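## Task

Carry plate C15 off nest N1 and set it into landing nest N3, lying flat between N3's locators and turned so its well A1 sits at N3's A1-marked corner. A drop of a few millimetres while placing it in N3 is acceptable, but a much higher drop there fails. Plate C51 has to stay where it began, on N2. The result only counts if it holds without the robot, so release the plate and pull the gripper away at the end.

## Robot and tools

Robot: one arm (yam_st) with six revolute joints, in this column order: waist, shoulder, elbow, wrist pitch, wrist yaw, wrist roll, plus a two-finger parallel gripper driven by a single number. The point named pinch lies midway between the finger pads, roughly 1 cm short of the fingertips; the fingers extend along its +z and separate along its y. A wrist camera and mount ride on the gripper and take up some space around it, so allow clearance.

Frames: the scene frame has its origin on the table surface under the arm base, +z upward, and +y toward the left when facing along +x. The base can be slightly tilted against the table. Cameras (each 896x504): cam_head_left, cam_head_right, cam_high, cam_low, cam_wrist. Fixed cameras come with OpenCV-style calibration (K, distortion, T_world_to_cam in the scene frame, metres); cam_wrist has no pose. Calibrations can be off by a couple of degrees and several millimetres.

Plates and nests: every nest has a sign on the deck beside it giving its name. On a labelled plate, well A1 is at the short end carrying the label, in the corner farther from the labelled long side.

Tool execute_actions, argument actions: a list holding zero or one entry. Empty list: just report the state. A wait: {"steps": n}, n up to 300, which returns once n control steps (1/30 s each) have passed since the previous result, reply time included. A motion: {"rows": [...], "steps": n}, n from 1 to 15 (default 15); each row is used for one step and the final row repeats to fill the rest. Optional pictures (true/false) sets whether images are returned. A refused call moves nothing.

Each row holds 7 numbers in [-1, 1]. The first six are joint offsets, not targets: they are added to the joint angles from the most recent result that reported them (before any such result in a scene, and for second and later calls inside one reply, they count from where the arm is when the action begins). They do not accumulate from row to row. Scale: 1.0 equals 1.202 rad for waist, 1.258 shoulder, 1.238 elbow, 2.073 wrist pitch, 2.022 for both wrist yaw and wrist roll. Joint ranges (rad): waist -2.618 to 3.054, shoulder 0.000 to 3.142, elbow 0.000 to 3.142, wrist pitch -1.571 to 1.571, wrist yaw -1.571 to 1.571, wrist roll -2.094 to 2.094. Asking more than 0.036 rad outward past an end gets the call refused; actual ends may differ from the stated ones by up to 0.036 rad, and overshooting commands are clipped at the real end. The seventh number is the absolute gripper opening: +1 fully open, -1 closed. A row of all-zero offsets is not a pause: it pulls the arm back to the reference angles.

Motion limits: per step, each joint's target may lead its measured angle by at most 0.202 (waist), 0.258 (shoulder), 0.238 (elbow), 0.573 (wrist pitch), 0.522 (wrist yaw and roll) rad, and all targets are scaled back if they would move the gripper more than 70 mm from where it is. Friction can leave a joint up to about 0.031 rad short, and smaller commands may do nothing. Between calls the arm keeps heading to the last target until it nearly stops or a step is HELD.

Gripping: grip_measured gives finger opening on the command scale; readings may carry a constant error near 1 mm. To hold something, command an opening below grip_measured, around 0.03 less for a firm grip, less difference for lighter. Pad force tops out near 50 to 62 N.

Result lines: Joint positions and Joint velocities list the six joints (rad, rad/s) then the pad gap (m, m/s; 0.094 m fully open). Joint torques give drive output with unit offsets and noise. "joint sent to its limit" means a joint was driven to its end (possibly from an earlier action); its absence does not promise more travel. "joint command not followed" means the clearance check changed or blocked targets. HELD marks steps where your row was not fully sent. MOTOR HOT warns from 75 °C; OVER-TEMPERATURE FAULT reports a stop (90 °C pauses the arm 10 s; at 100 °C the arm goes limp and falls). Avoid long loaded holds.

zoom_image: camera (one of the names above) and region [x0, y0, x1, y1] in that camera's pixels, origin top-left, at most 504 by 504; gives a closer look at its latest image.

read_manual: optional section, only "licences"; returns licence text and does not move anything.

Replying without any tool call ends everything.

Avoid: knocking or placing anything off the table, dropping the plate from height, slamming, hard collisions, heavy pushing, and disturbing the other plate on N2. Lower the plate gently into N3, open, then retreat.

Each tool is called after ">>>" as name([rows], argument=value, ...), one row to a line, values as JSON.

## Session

>>> execute_actions(actions=[])

Scene clock: 0.00 s of 6000.00 s.
grip_measured=+1.000
Joint positions: [-1.158  1.792  1.461 -1.282  0.425  1.222  0.094]
Joint velocities: [ 0.012  0.002  0.007 -0.066  0.037  0.022  0.   ]
Joint torques (N m, as the arm reports them, + toward a larger angle): no reading
Motor temperatures (°C, as the motors report them): [26 32 23 26 24 24]

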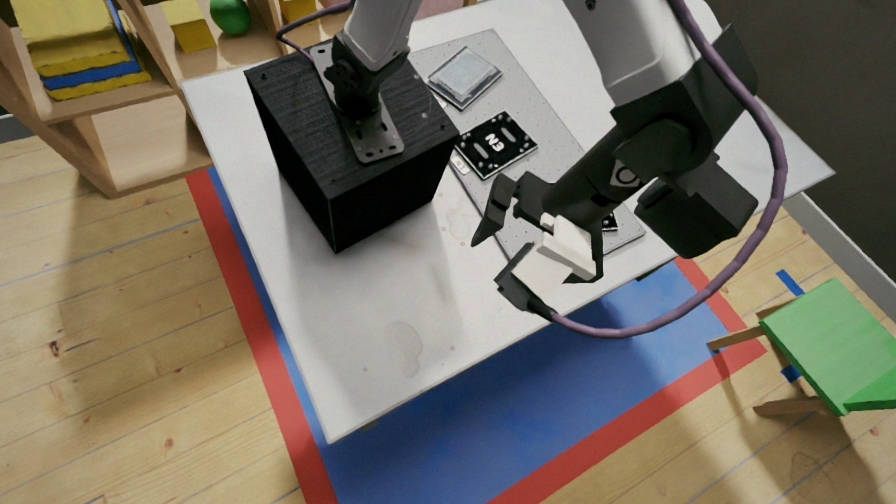

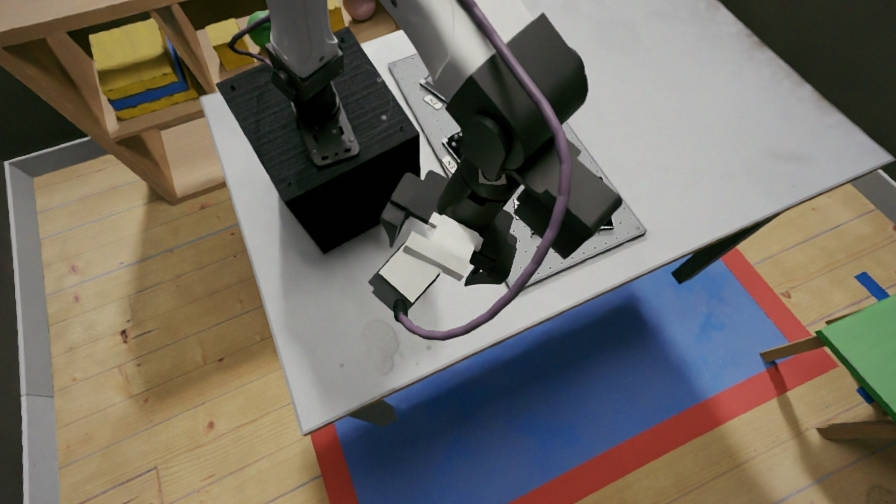

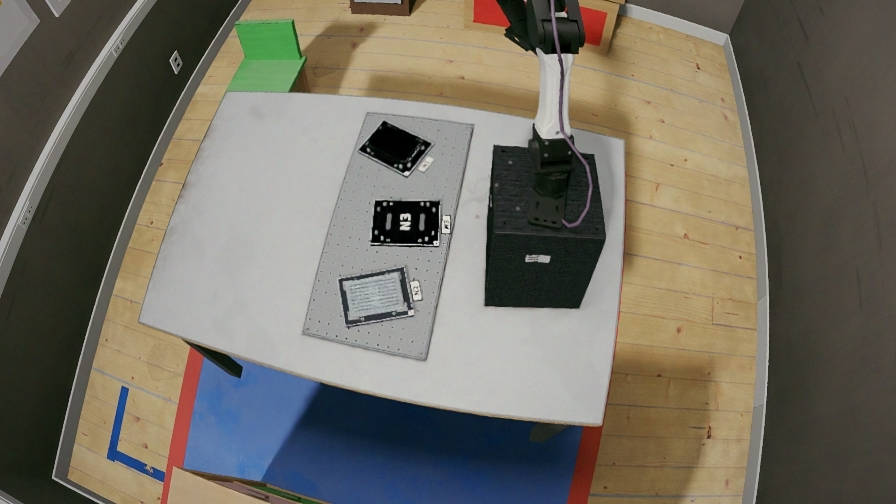

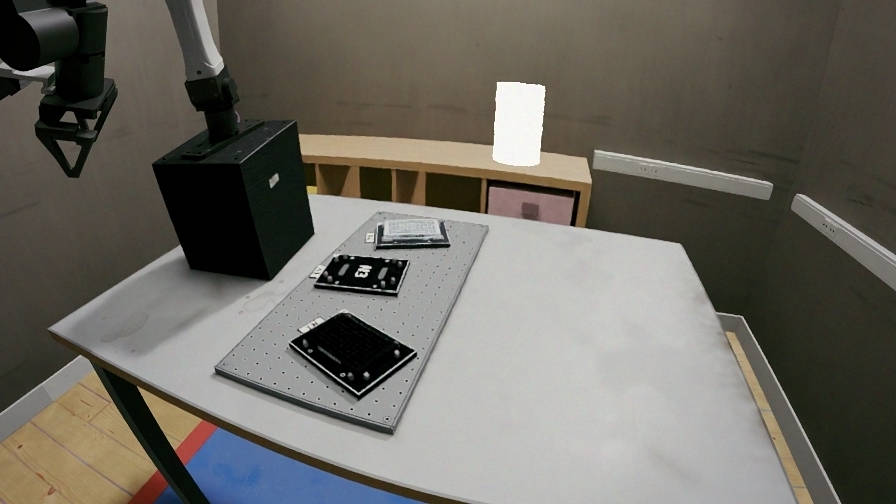

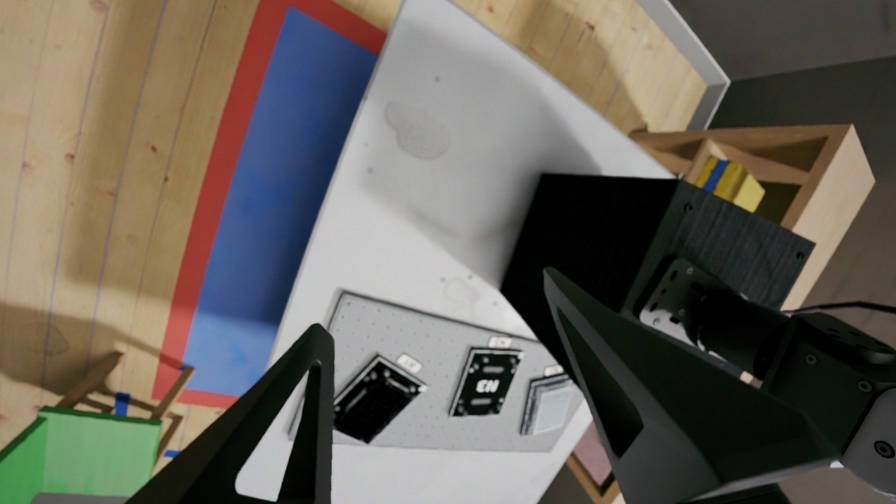

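>>> zoom_image(camera="cam_high", region=[340, 110, 480, 260])

>>> zoom_image(camera="cam_low", region=[270, 240, 440, 410])

Region (340, 110, 480, 260) of cam_high's 896x504 image, scaled by 3.360, with more detail than that image has; it fills the left 470 columns of this view, and the rest is white.

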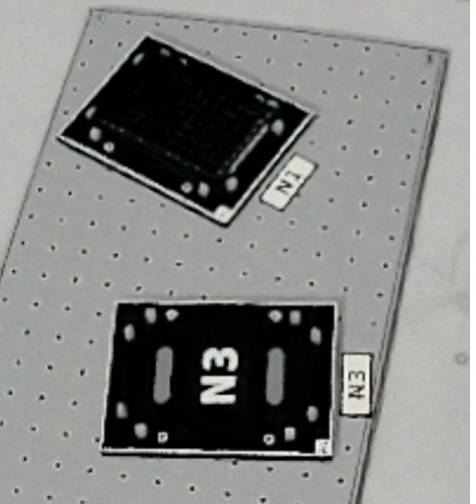

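Region (270, 240, 440, 410) of cam_low's 896x504 image, scaled by 2.965, with more detail than that image has.

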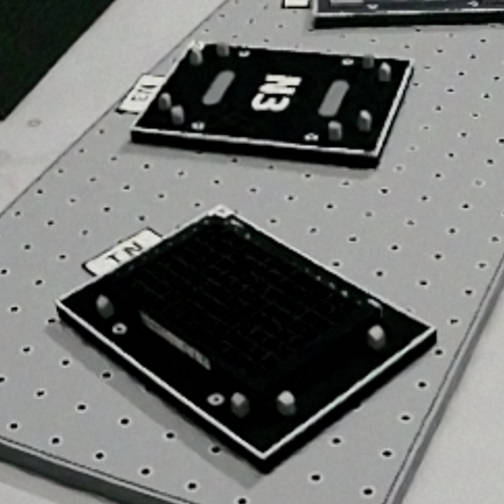

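>>> execute_actions([
  {"rows":[[0.1,0,0.02,0.03,-0.02,-0.1,1],[0.2,0,0.04,0.06,-0.04,-0.2,1],[0.3,0.05,0.06,0.1,-0.06,-0.3,1],[0.4,0.1,0.08,0.14,-0.08,-0.4,1],[0.5,0.2,0.1,0.18,-0.1,-0.5,1],[0.58,0.3,0.12,0.22,-0.11,-0.57,1],[0.622,0.4,0.14,0.26,-0.123,-0.629,1],[0.622,0.48,0.15,0.3,-0.123,-0.629,1],[0.622,0.54,0.161,0.33,-0.123,-0.629,1],[0.622,0.585,0.161,0.342,-0.123,-0.629,1]],"steps":15},
], pictures=false)

>>> execute_actions([
  {"steps":75},
])

Scene clock: 15.00 s of 6000.00 s.
grip_measured=+1.000
Joint positions: [-0.643  2.178  1.623 -0.821  0.267  0.499  0.094]
Joint velocities: [ 0.911  1.092  0.134  0.93  -0.286 -1.326  0.   ]
Joint torques (N m, as the arm reports them, + toward a larger angle): [  1.63 -11.38   6.96   0.38  -0.06  -0.11]
Motor temperatures (°C, as the motors report them): [26 36 24 26 24 24]
Steps of this call (steps 1 to 90: nothing new was sent; then 11.50 s passed at rest; steps 91 to 105: all 15 steps of this action). Readings (joint positions):
91: [-1.146 1.792 1.461 -1.278 0.425 1.191]
92: [-1.113 1.792 1.464 -1.268 0.420 1.136]
94: [-1.017 1.807 1.488 -1.223 0.392 1.003]
98: [-0.863 1.921 1.558 -1.082 0.333 0.816]
105: the state above

Scene clock: 17.50 s of 6000.00 s.
grip_measured=+1.000
Joint positions: [-0.409  2.553  1.646 -0.583  0.18  -0.04   0.094]
Joint velocities: [ 0.002  0.002 -0.012 -0.007  0.007 -0.037  0.   ]
Joint torques (N m, as the arm reports them, + toward a larger angle): [  1.06 -15.77   6.27   0.56  -0.07  -0.21]
Motor temperatures (°C, as the motors report them): [26 38 25 26 24 24]
Steps of this call (steps 1 to 45: the robot went on to your last target; steps 46 to 75: nothing new was sent). Readings (joint positions):
1: [-0.610 2.217 1.627 -0.793 0.261 0.451]
2: [-0.576 2.257 1.630 -0.769 0.254 0.405]
4: [-0.512 2.341 1.637 -0.722 0.240 0.312]
8: [-0.408 2.509 1.646 -0.634 0.201 0.113]
75: the state above
The arm was judged still, so your last target was given up. Only a new action makes it travel on or press farther. Fingers that are still opening or closing keep moving.

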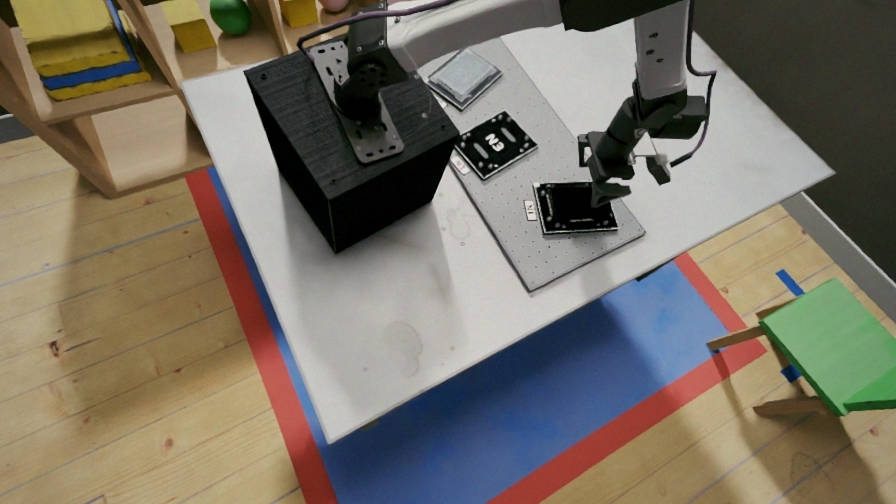

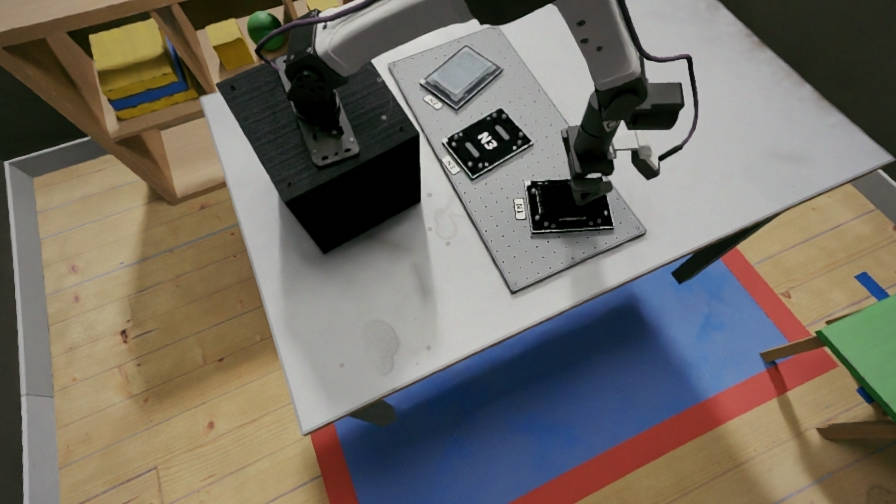

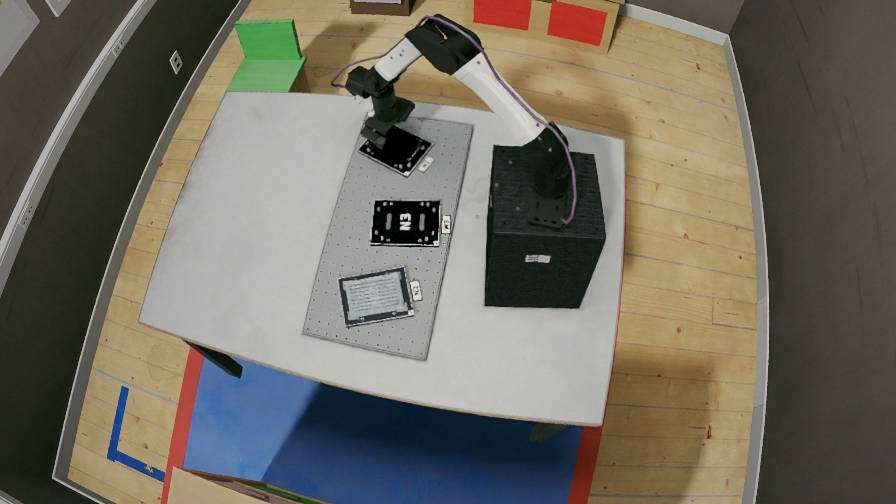

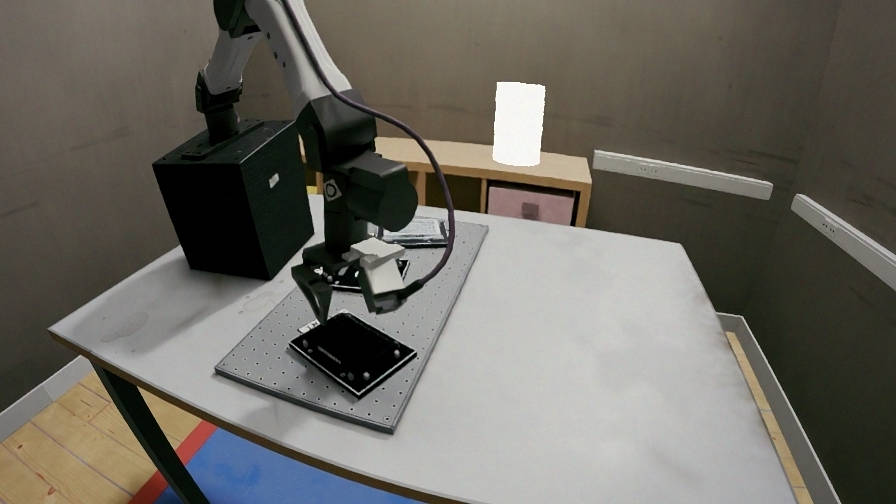

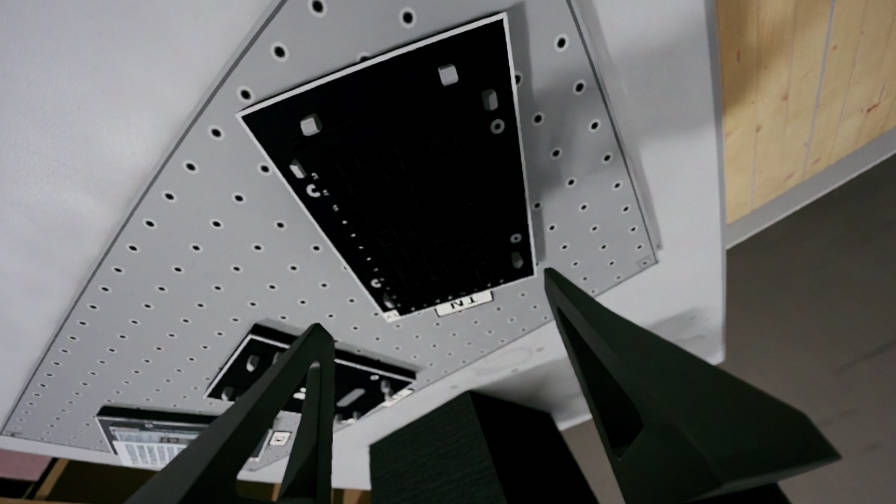

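>>> execute_actions([
  {"rows":[[-0.005,0.015,0.006,0.01,0,-0.005,1],[-0.01,0.03,0.012,0.02,0,-0.01,1],[-0.014,0.045,0.02,0.03,0,-0.015,1],[-0.014,0.05,0.025,0.037,0,-0.015,1]],"steps":15},
])

Scene clock: 21.67 s of 6000.00 s.
grip_measured=+1.000
Joint positions: [-0.421  2.606  1.66  -0.521  0.18  -0.058  0.094]
Joint velocities: [ 0.002 -0.022 -0.002 -0.007  0.007 -0.051  0.   ]
Joint torques (N m, as the arm reports them, + toward a larger angle): [  0.79 -13.23   6.37   0.64  -0.03  -0.2 ]
Motor temperatures (°C, as the motors report them): [26 41 25 26 24 24]
Steps of this call (steps 1 to 90: nothing new was sent; then 0.67 s passed at rest; steps 91 to 105: all 15 steps of this action). Readings (joint positions):
91: [-0.409 2.553 1.646 -0.582 0.180 -0.040]
92: [-0.409 2.555 1.646 -0.578 0.180 -0.041]
94: [-0.412 2.569 1.654 -0.560 0.180 -0.048]
98: [-0.420 2.599 1.660 -0.531 0.180 -0.054]
105: the state above

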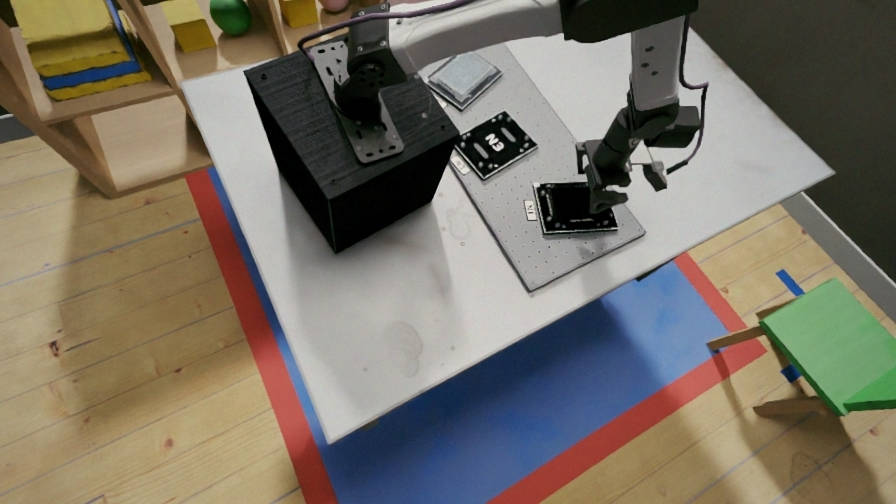

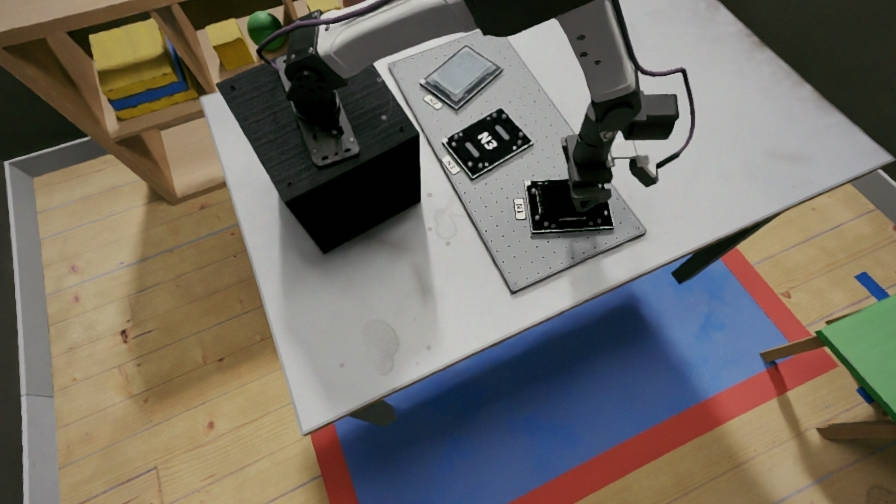

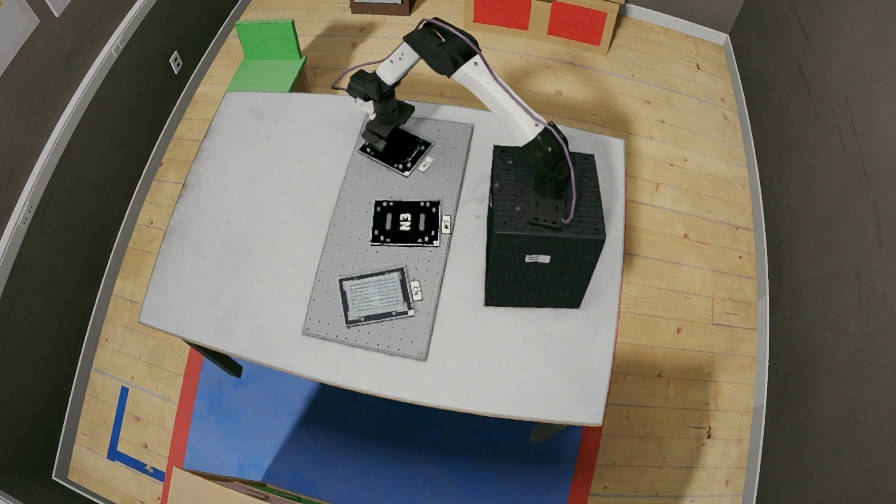

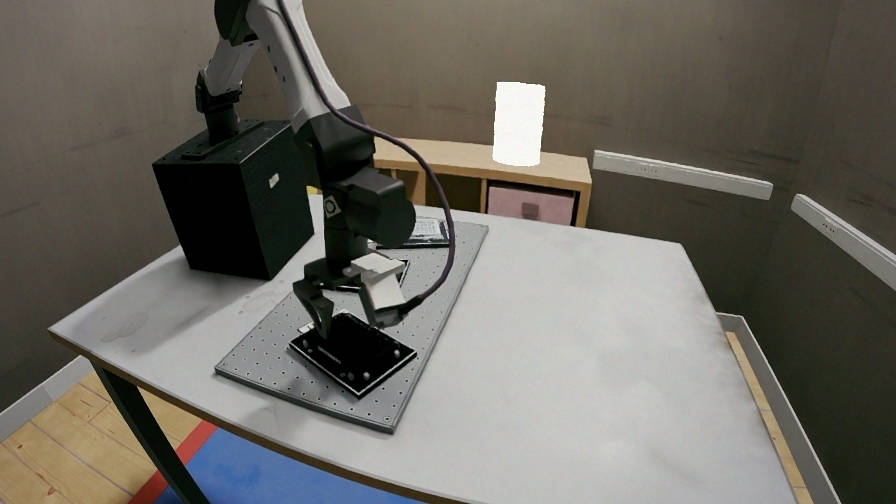

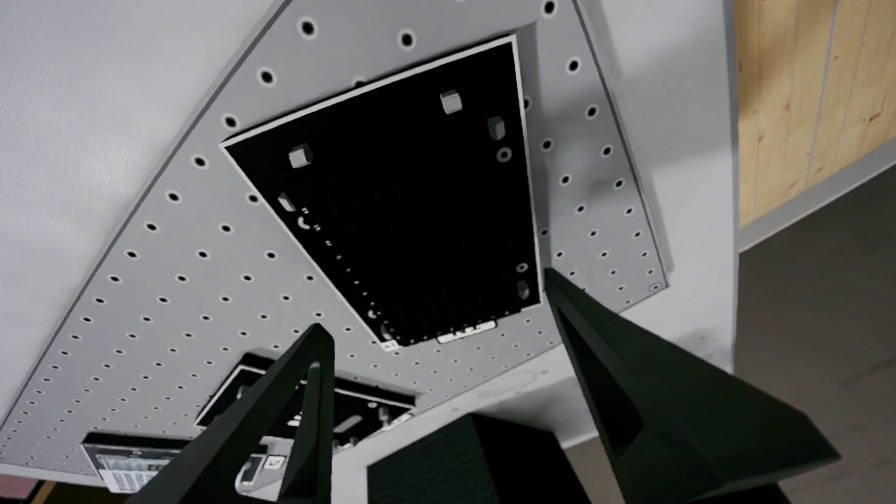

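>>> execute_actions([
  {"rows":[[-0.003,0.02,0.002,0.01,0,-0.01,1],[-0.005,0.035,0.004,0.018,0,-0.02,1],[-0.007,0.05,0.006,0.025,0,-0.03,1],[-0.007,0.055,0.006,0.028,0,-0.035,1]],"steps":15},
])

Scene clock: 24.80 s of 6000.00 s.
grip_measured=+1.000
Joint positions: [-0.421  2.669  1.66  -0.476  0.18  -0.116  0.094]
Joint velocities: [-0.007 -0.012  0.012 -0.037 -0.007 -0.037  0.   ]
Joint torques (N m, as the arm reports them, + toward a larger angle): [  0.62 -13.53   5.25   0.64  -0.03  -0.19]
Motor temperatures (°C, as the motors report them): [26 42 25 26 24 24]
Steps of this call (steps 1 to 15: the robot went on to your last target; steps 16 to 79: nothing new was sent; steps 80 to 94: all 15 steps of this action). Readings (joint positions):
80: [-0.421 2.606 1.660 -0.516 0.180 -0.061]
81: [-0.421 2.608 1.660 -0.513 0.180 -0.065]
83: [-0.421 2.621 1.660 -0.494 0.180 -0.082]
87: [-0.421 2.659 1.660 -0.481 0.180 -0.104]
94: the state above

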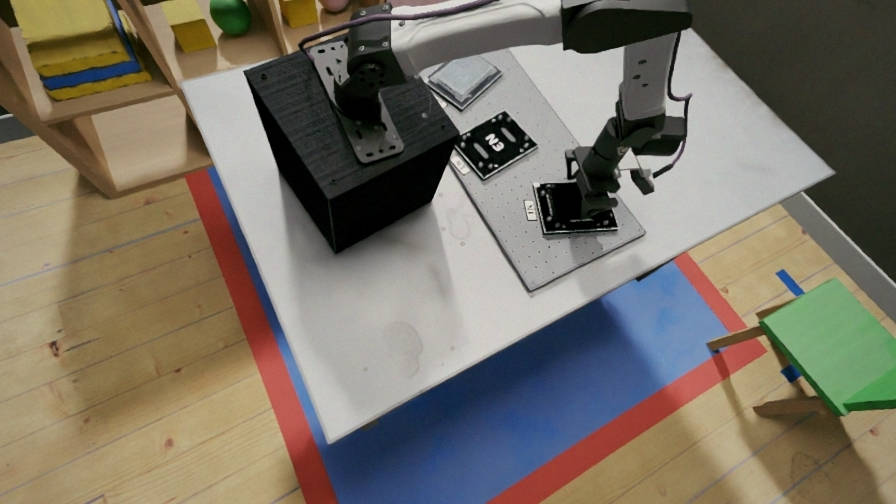

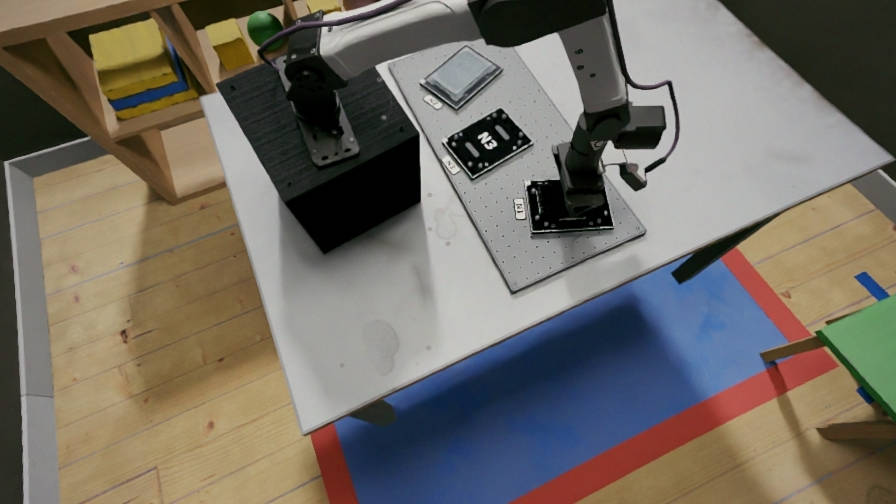

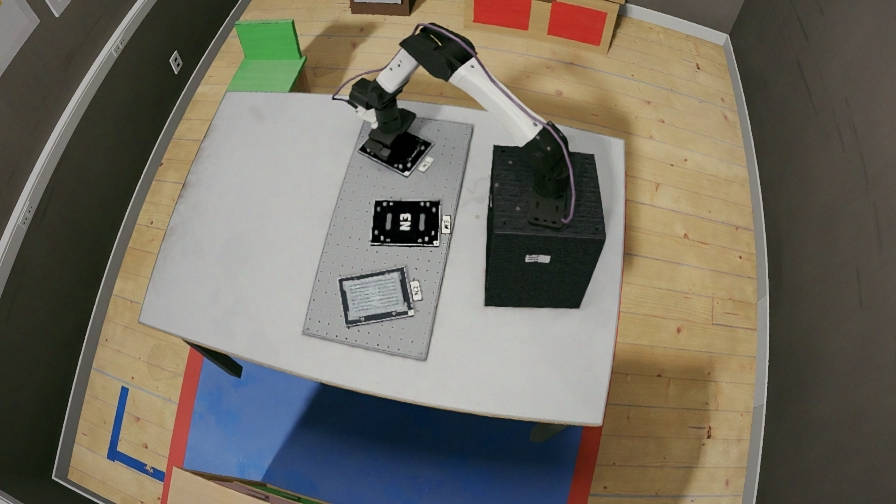

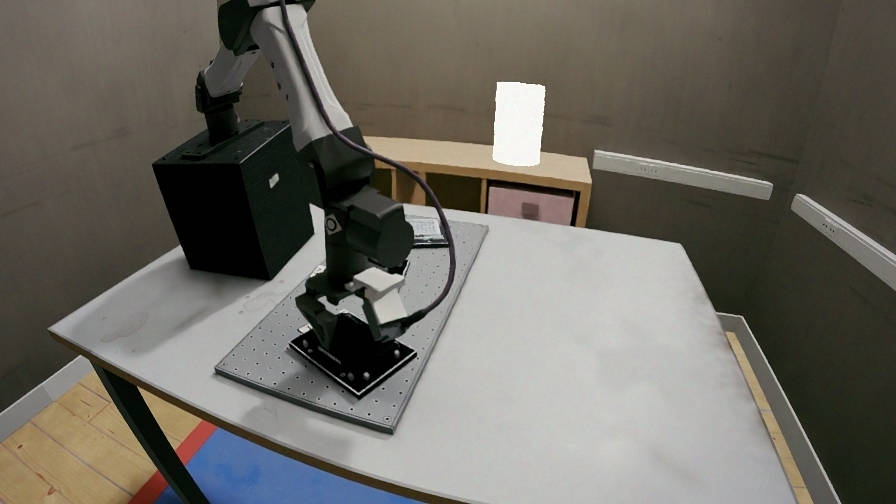

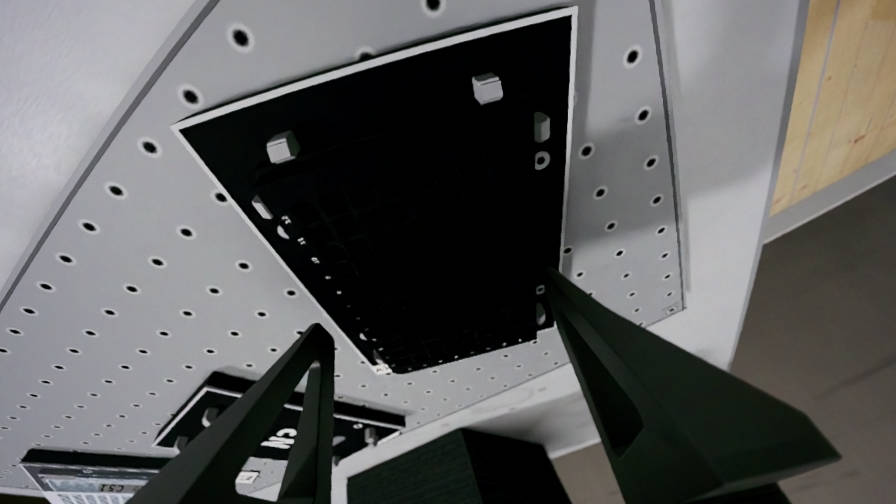

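>>> execute_actions([
  {"rows":[[0,0,0,0.008,0,0,1],[0,0,0,0.016,0,0,1],[0,0,0,0.024,0,0,1]],"steps":12},
])

>>> zoom_image(camera="cam_low", region=[270, 270, 430, 410])

Scene clock: 26.77 s of 6000.00 s.
grip_measured=+1.000
Joint positions: [-0.421  2.669  1.66  -0.439  0.18  -0.119  0.094]
Joint velocities: [-0.012 -0.007  0.012  0.007 -0.051 -0.007  0.   ]
Joint torques (N m, as the arm reports them, + toward a larger angle): [  1.16 -13.96   4.75   0.65  -0.04  -0.06]
Motor temperatures (°C, as the motors report them): [26 43 25 27 24 24]
Steps of this call (steps 1 to 15: the robot went on to your last target; steps 16 to 47: nothing new was sent; steps 48 to 59: all 12 steps of this action). Readings (joint positions):
48: [-0.421 2.669 1.660 -0.473 0.180 -0.119]
49: [-0.421 2.669 1.660 -0.470 0.180 -0.119]
51: [-0.421 2.669 1.660 -0.460 0.180 -0.119]
55: [-0.421 2.669 1.660 -0.445 0.180 -0.119]
59: the state above

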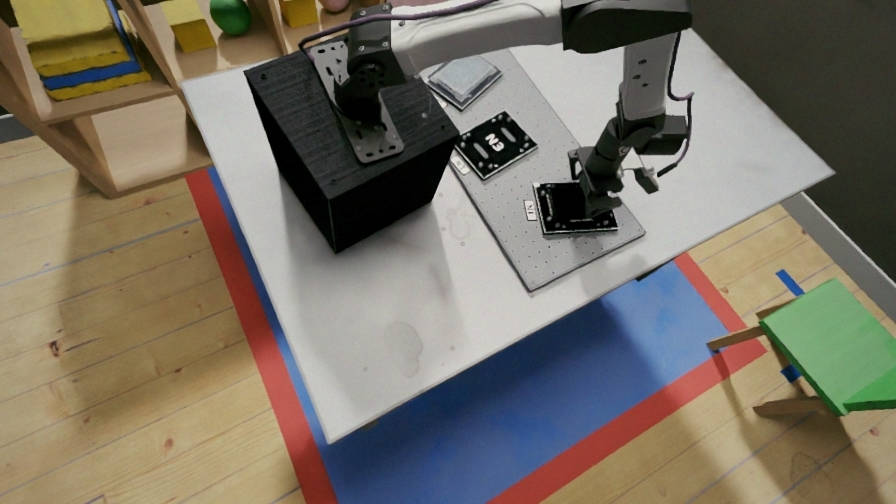

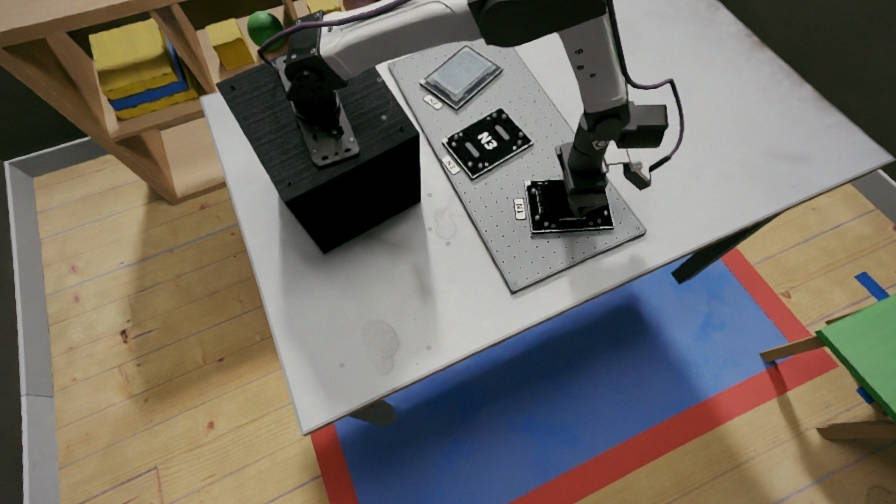

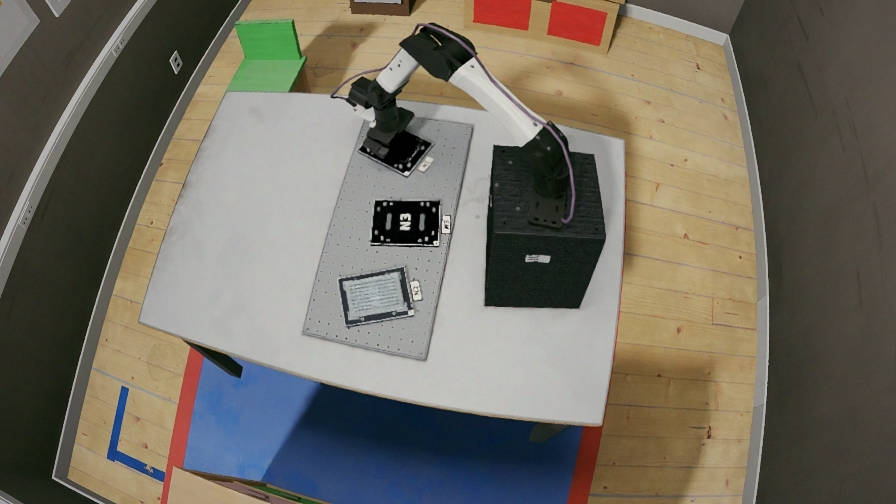

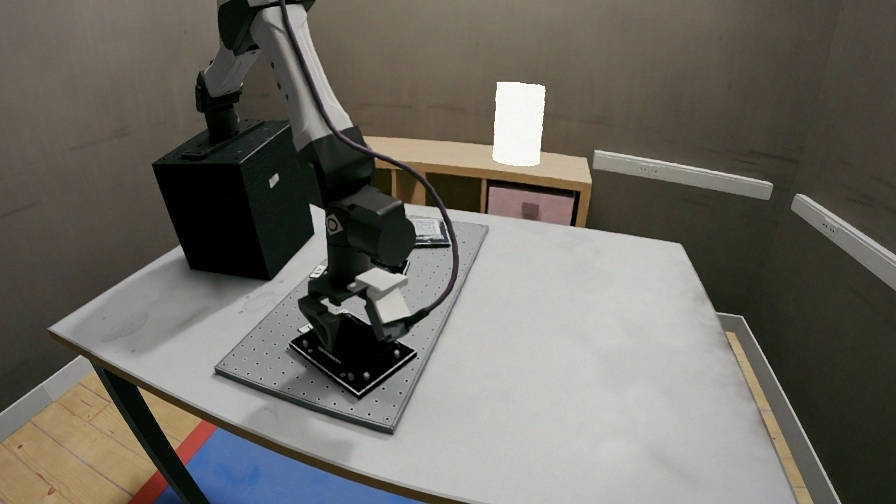

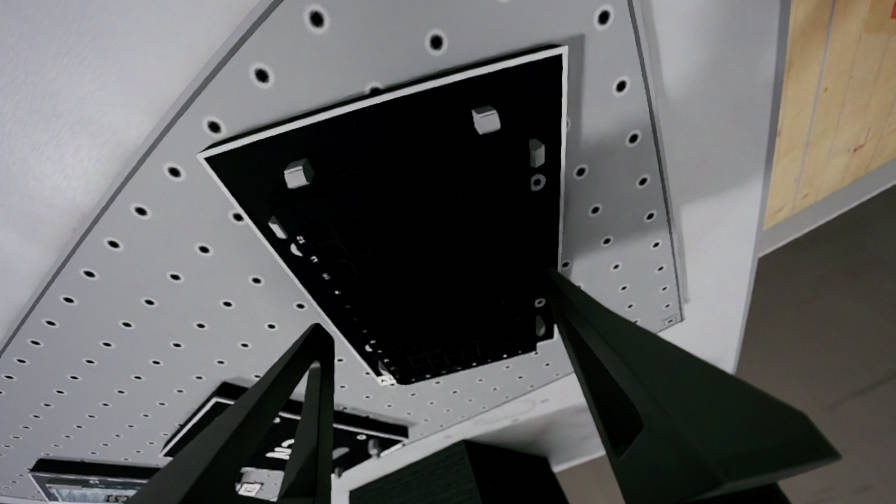

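Region (270, 270, 430, 410) of cam_low's 896x504 image, scaled by 3.150, with more detail than that image has; it fills the top 441 rows of this view, and the rest is white.

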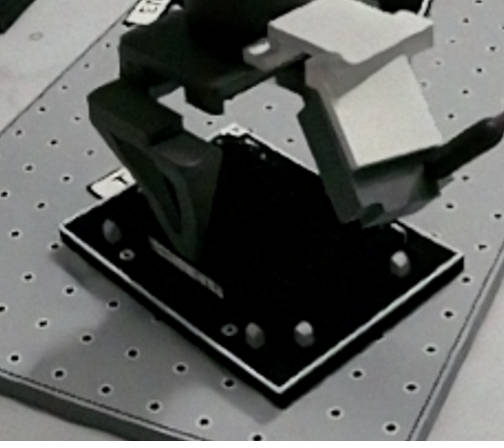

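>>> execute_actions([
  {"rows":[[-0.004,0.008,0.015,0.002,0,0,1],[-0.008,0.016,0.028,0.004,0,0,1],[-0.011,0.024,0.038,0.006,0,0,1],[-0.013,0.032,0.044,0.008,0,0,1],[-0.013,0.04,0.044,0.009,0,0,1],[-0.013,0.045,0.044,0.009,0,0,1]],"steps":15},
])

>>> zoom_image(camera="cam_low", region=[270, 270, 430, 410])

Scene clock: 30.77 s of 6000.00 s.
grip_measured=+1.000
Joint positions: [-0.432  2.712  1.699 -0.426  0.18  -0.119  0.094]
Joint velocities: [-0.012  0.002 -0.012  0.022  0.022  0.066  0.   ]
Joint torques (N m, as the arm reports them, + toward a larger angle): [  0.91 -12.99   6.06   0.64  -0.03  -0.1 ]
Motor temperatures (°C, as the motors report them): [26 45 25 27 24 24]
Steps of this call (steps 1 to 15: the robot went on to your last target; steps 16 to 90: nothing new was sent; then 0.50 s passed at rest; steps 91 to 105: all 15 steps of this action). Readings (joint positions):
91: [-0.421 2.669 1.660 -0.436 0.180 -0.119]
92: [-0.421 2.670 1.662 -0.438 0.180 -0.119]
94: [-0.423 2.678 1.679 -0.438 0.180 -0.119]
98: [-0.430 2.698 1.699 -0.426 0.180 -0.119]
105: the state above

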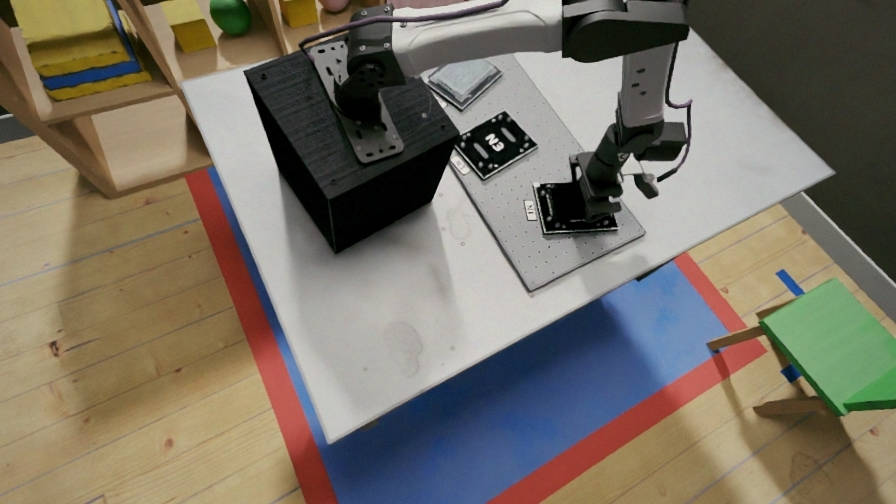

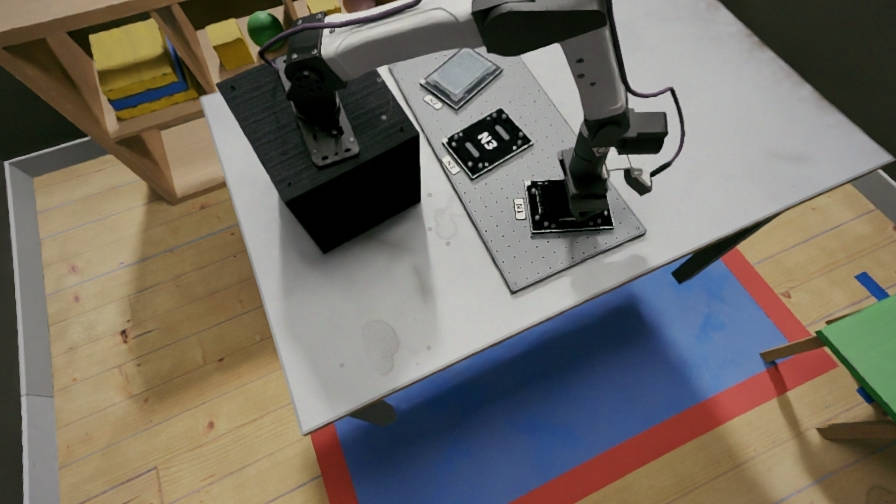

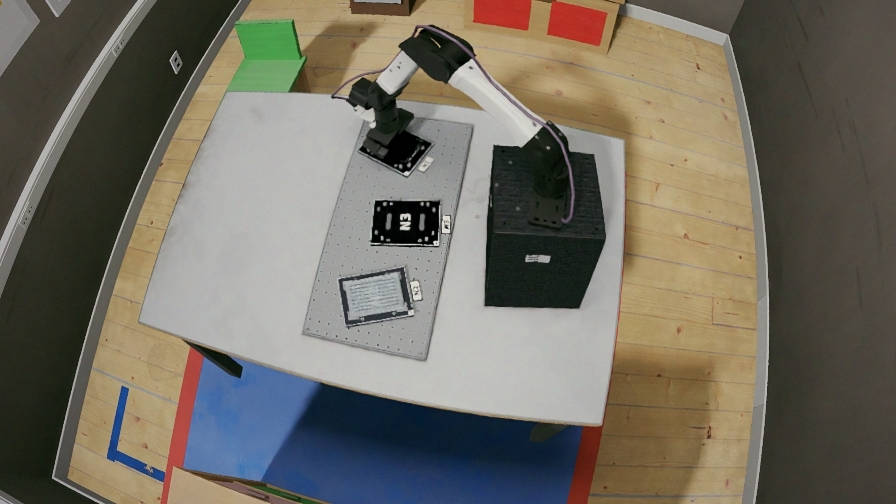

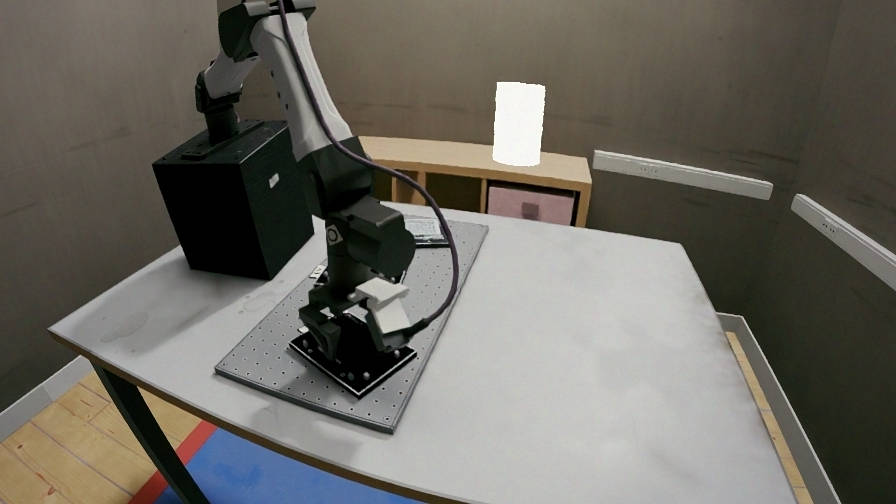

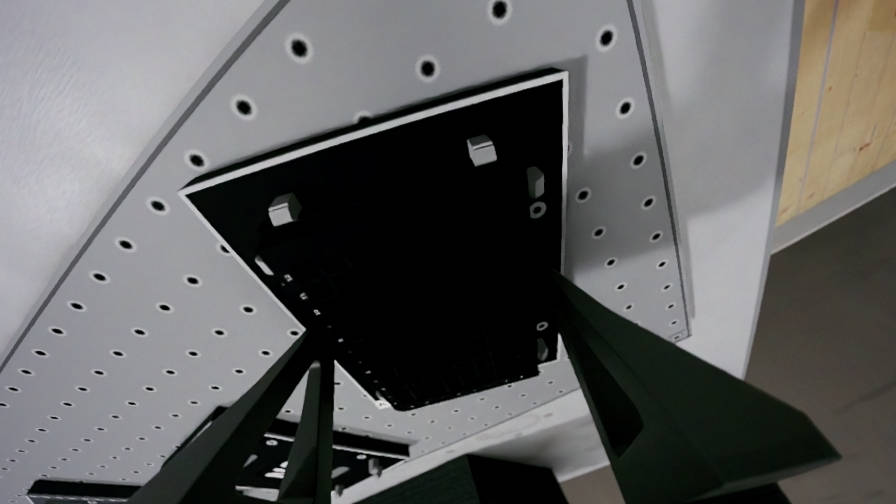

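Region (270, 270, 430, 410) of cam_low's 896x504 image, scaled by 3.150, with more detail than that image has; it fills the top 441 rows of this view, and the rest is white.

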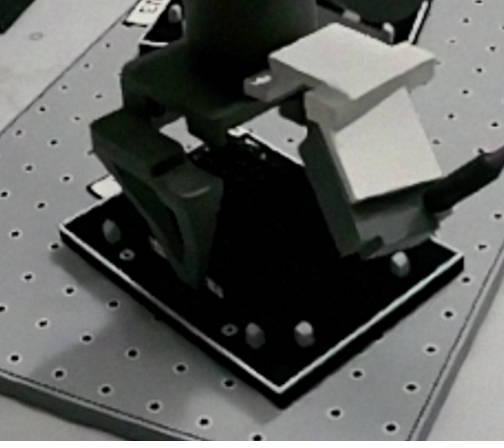

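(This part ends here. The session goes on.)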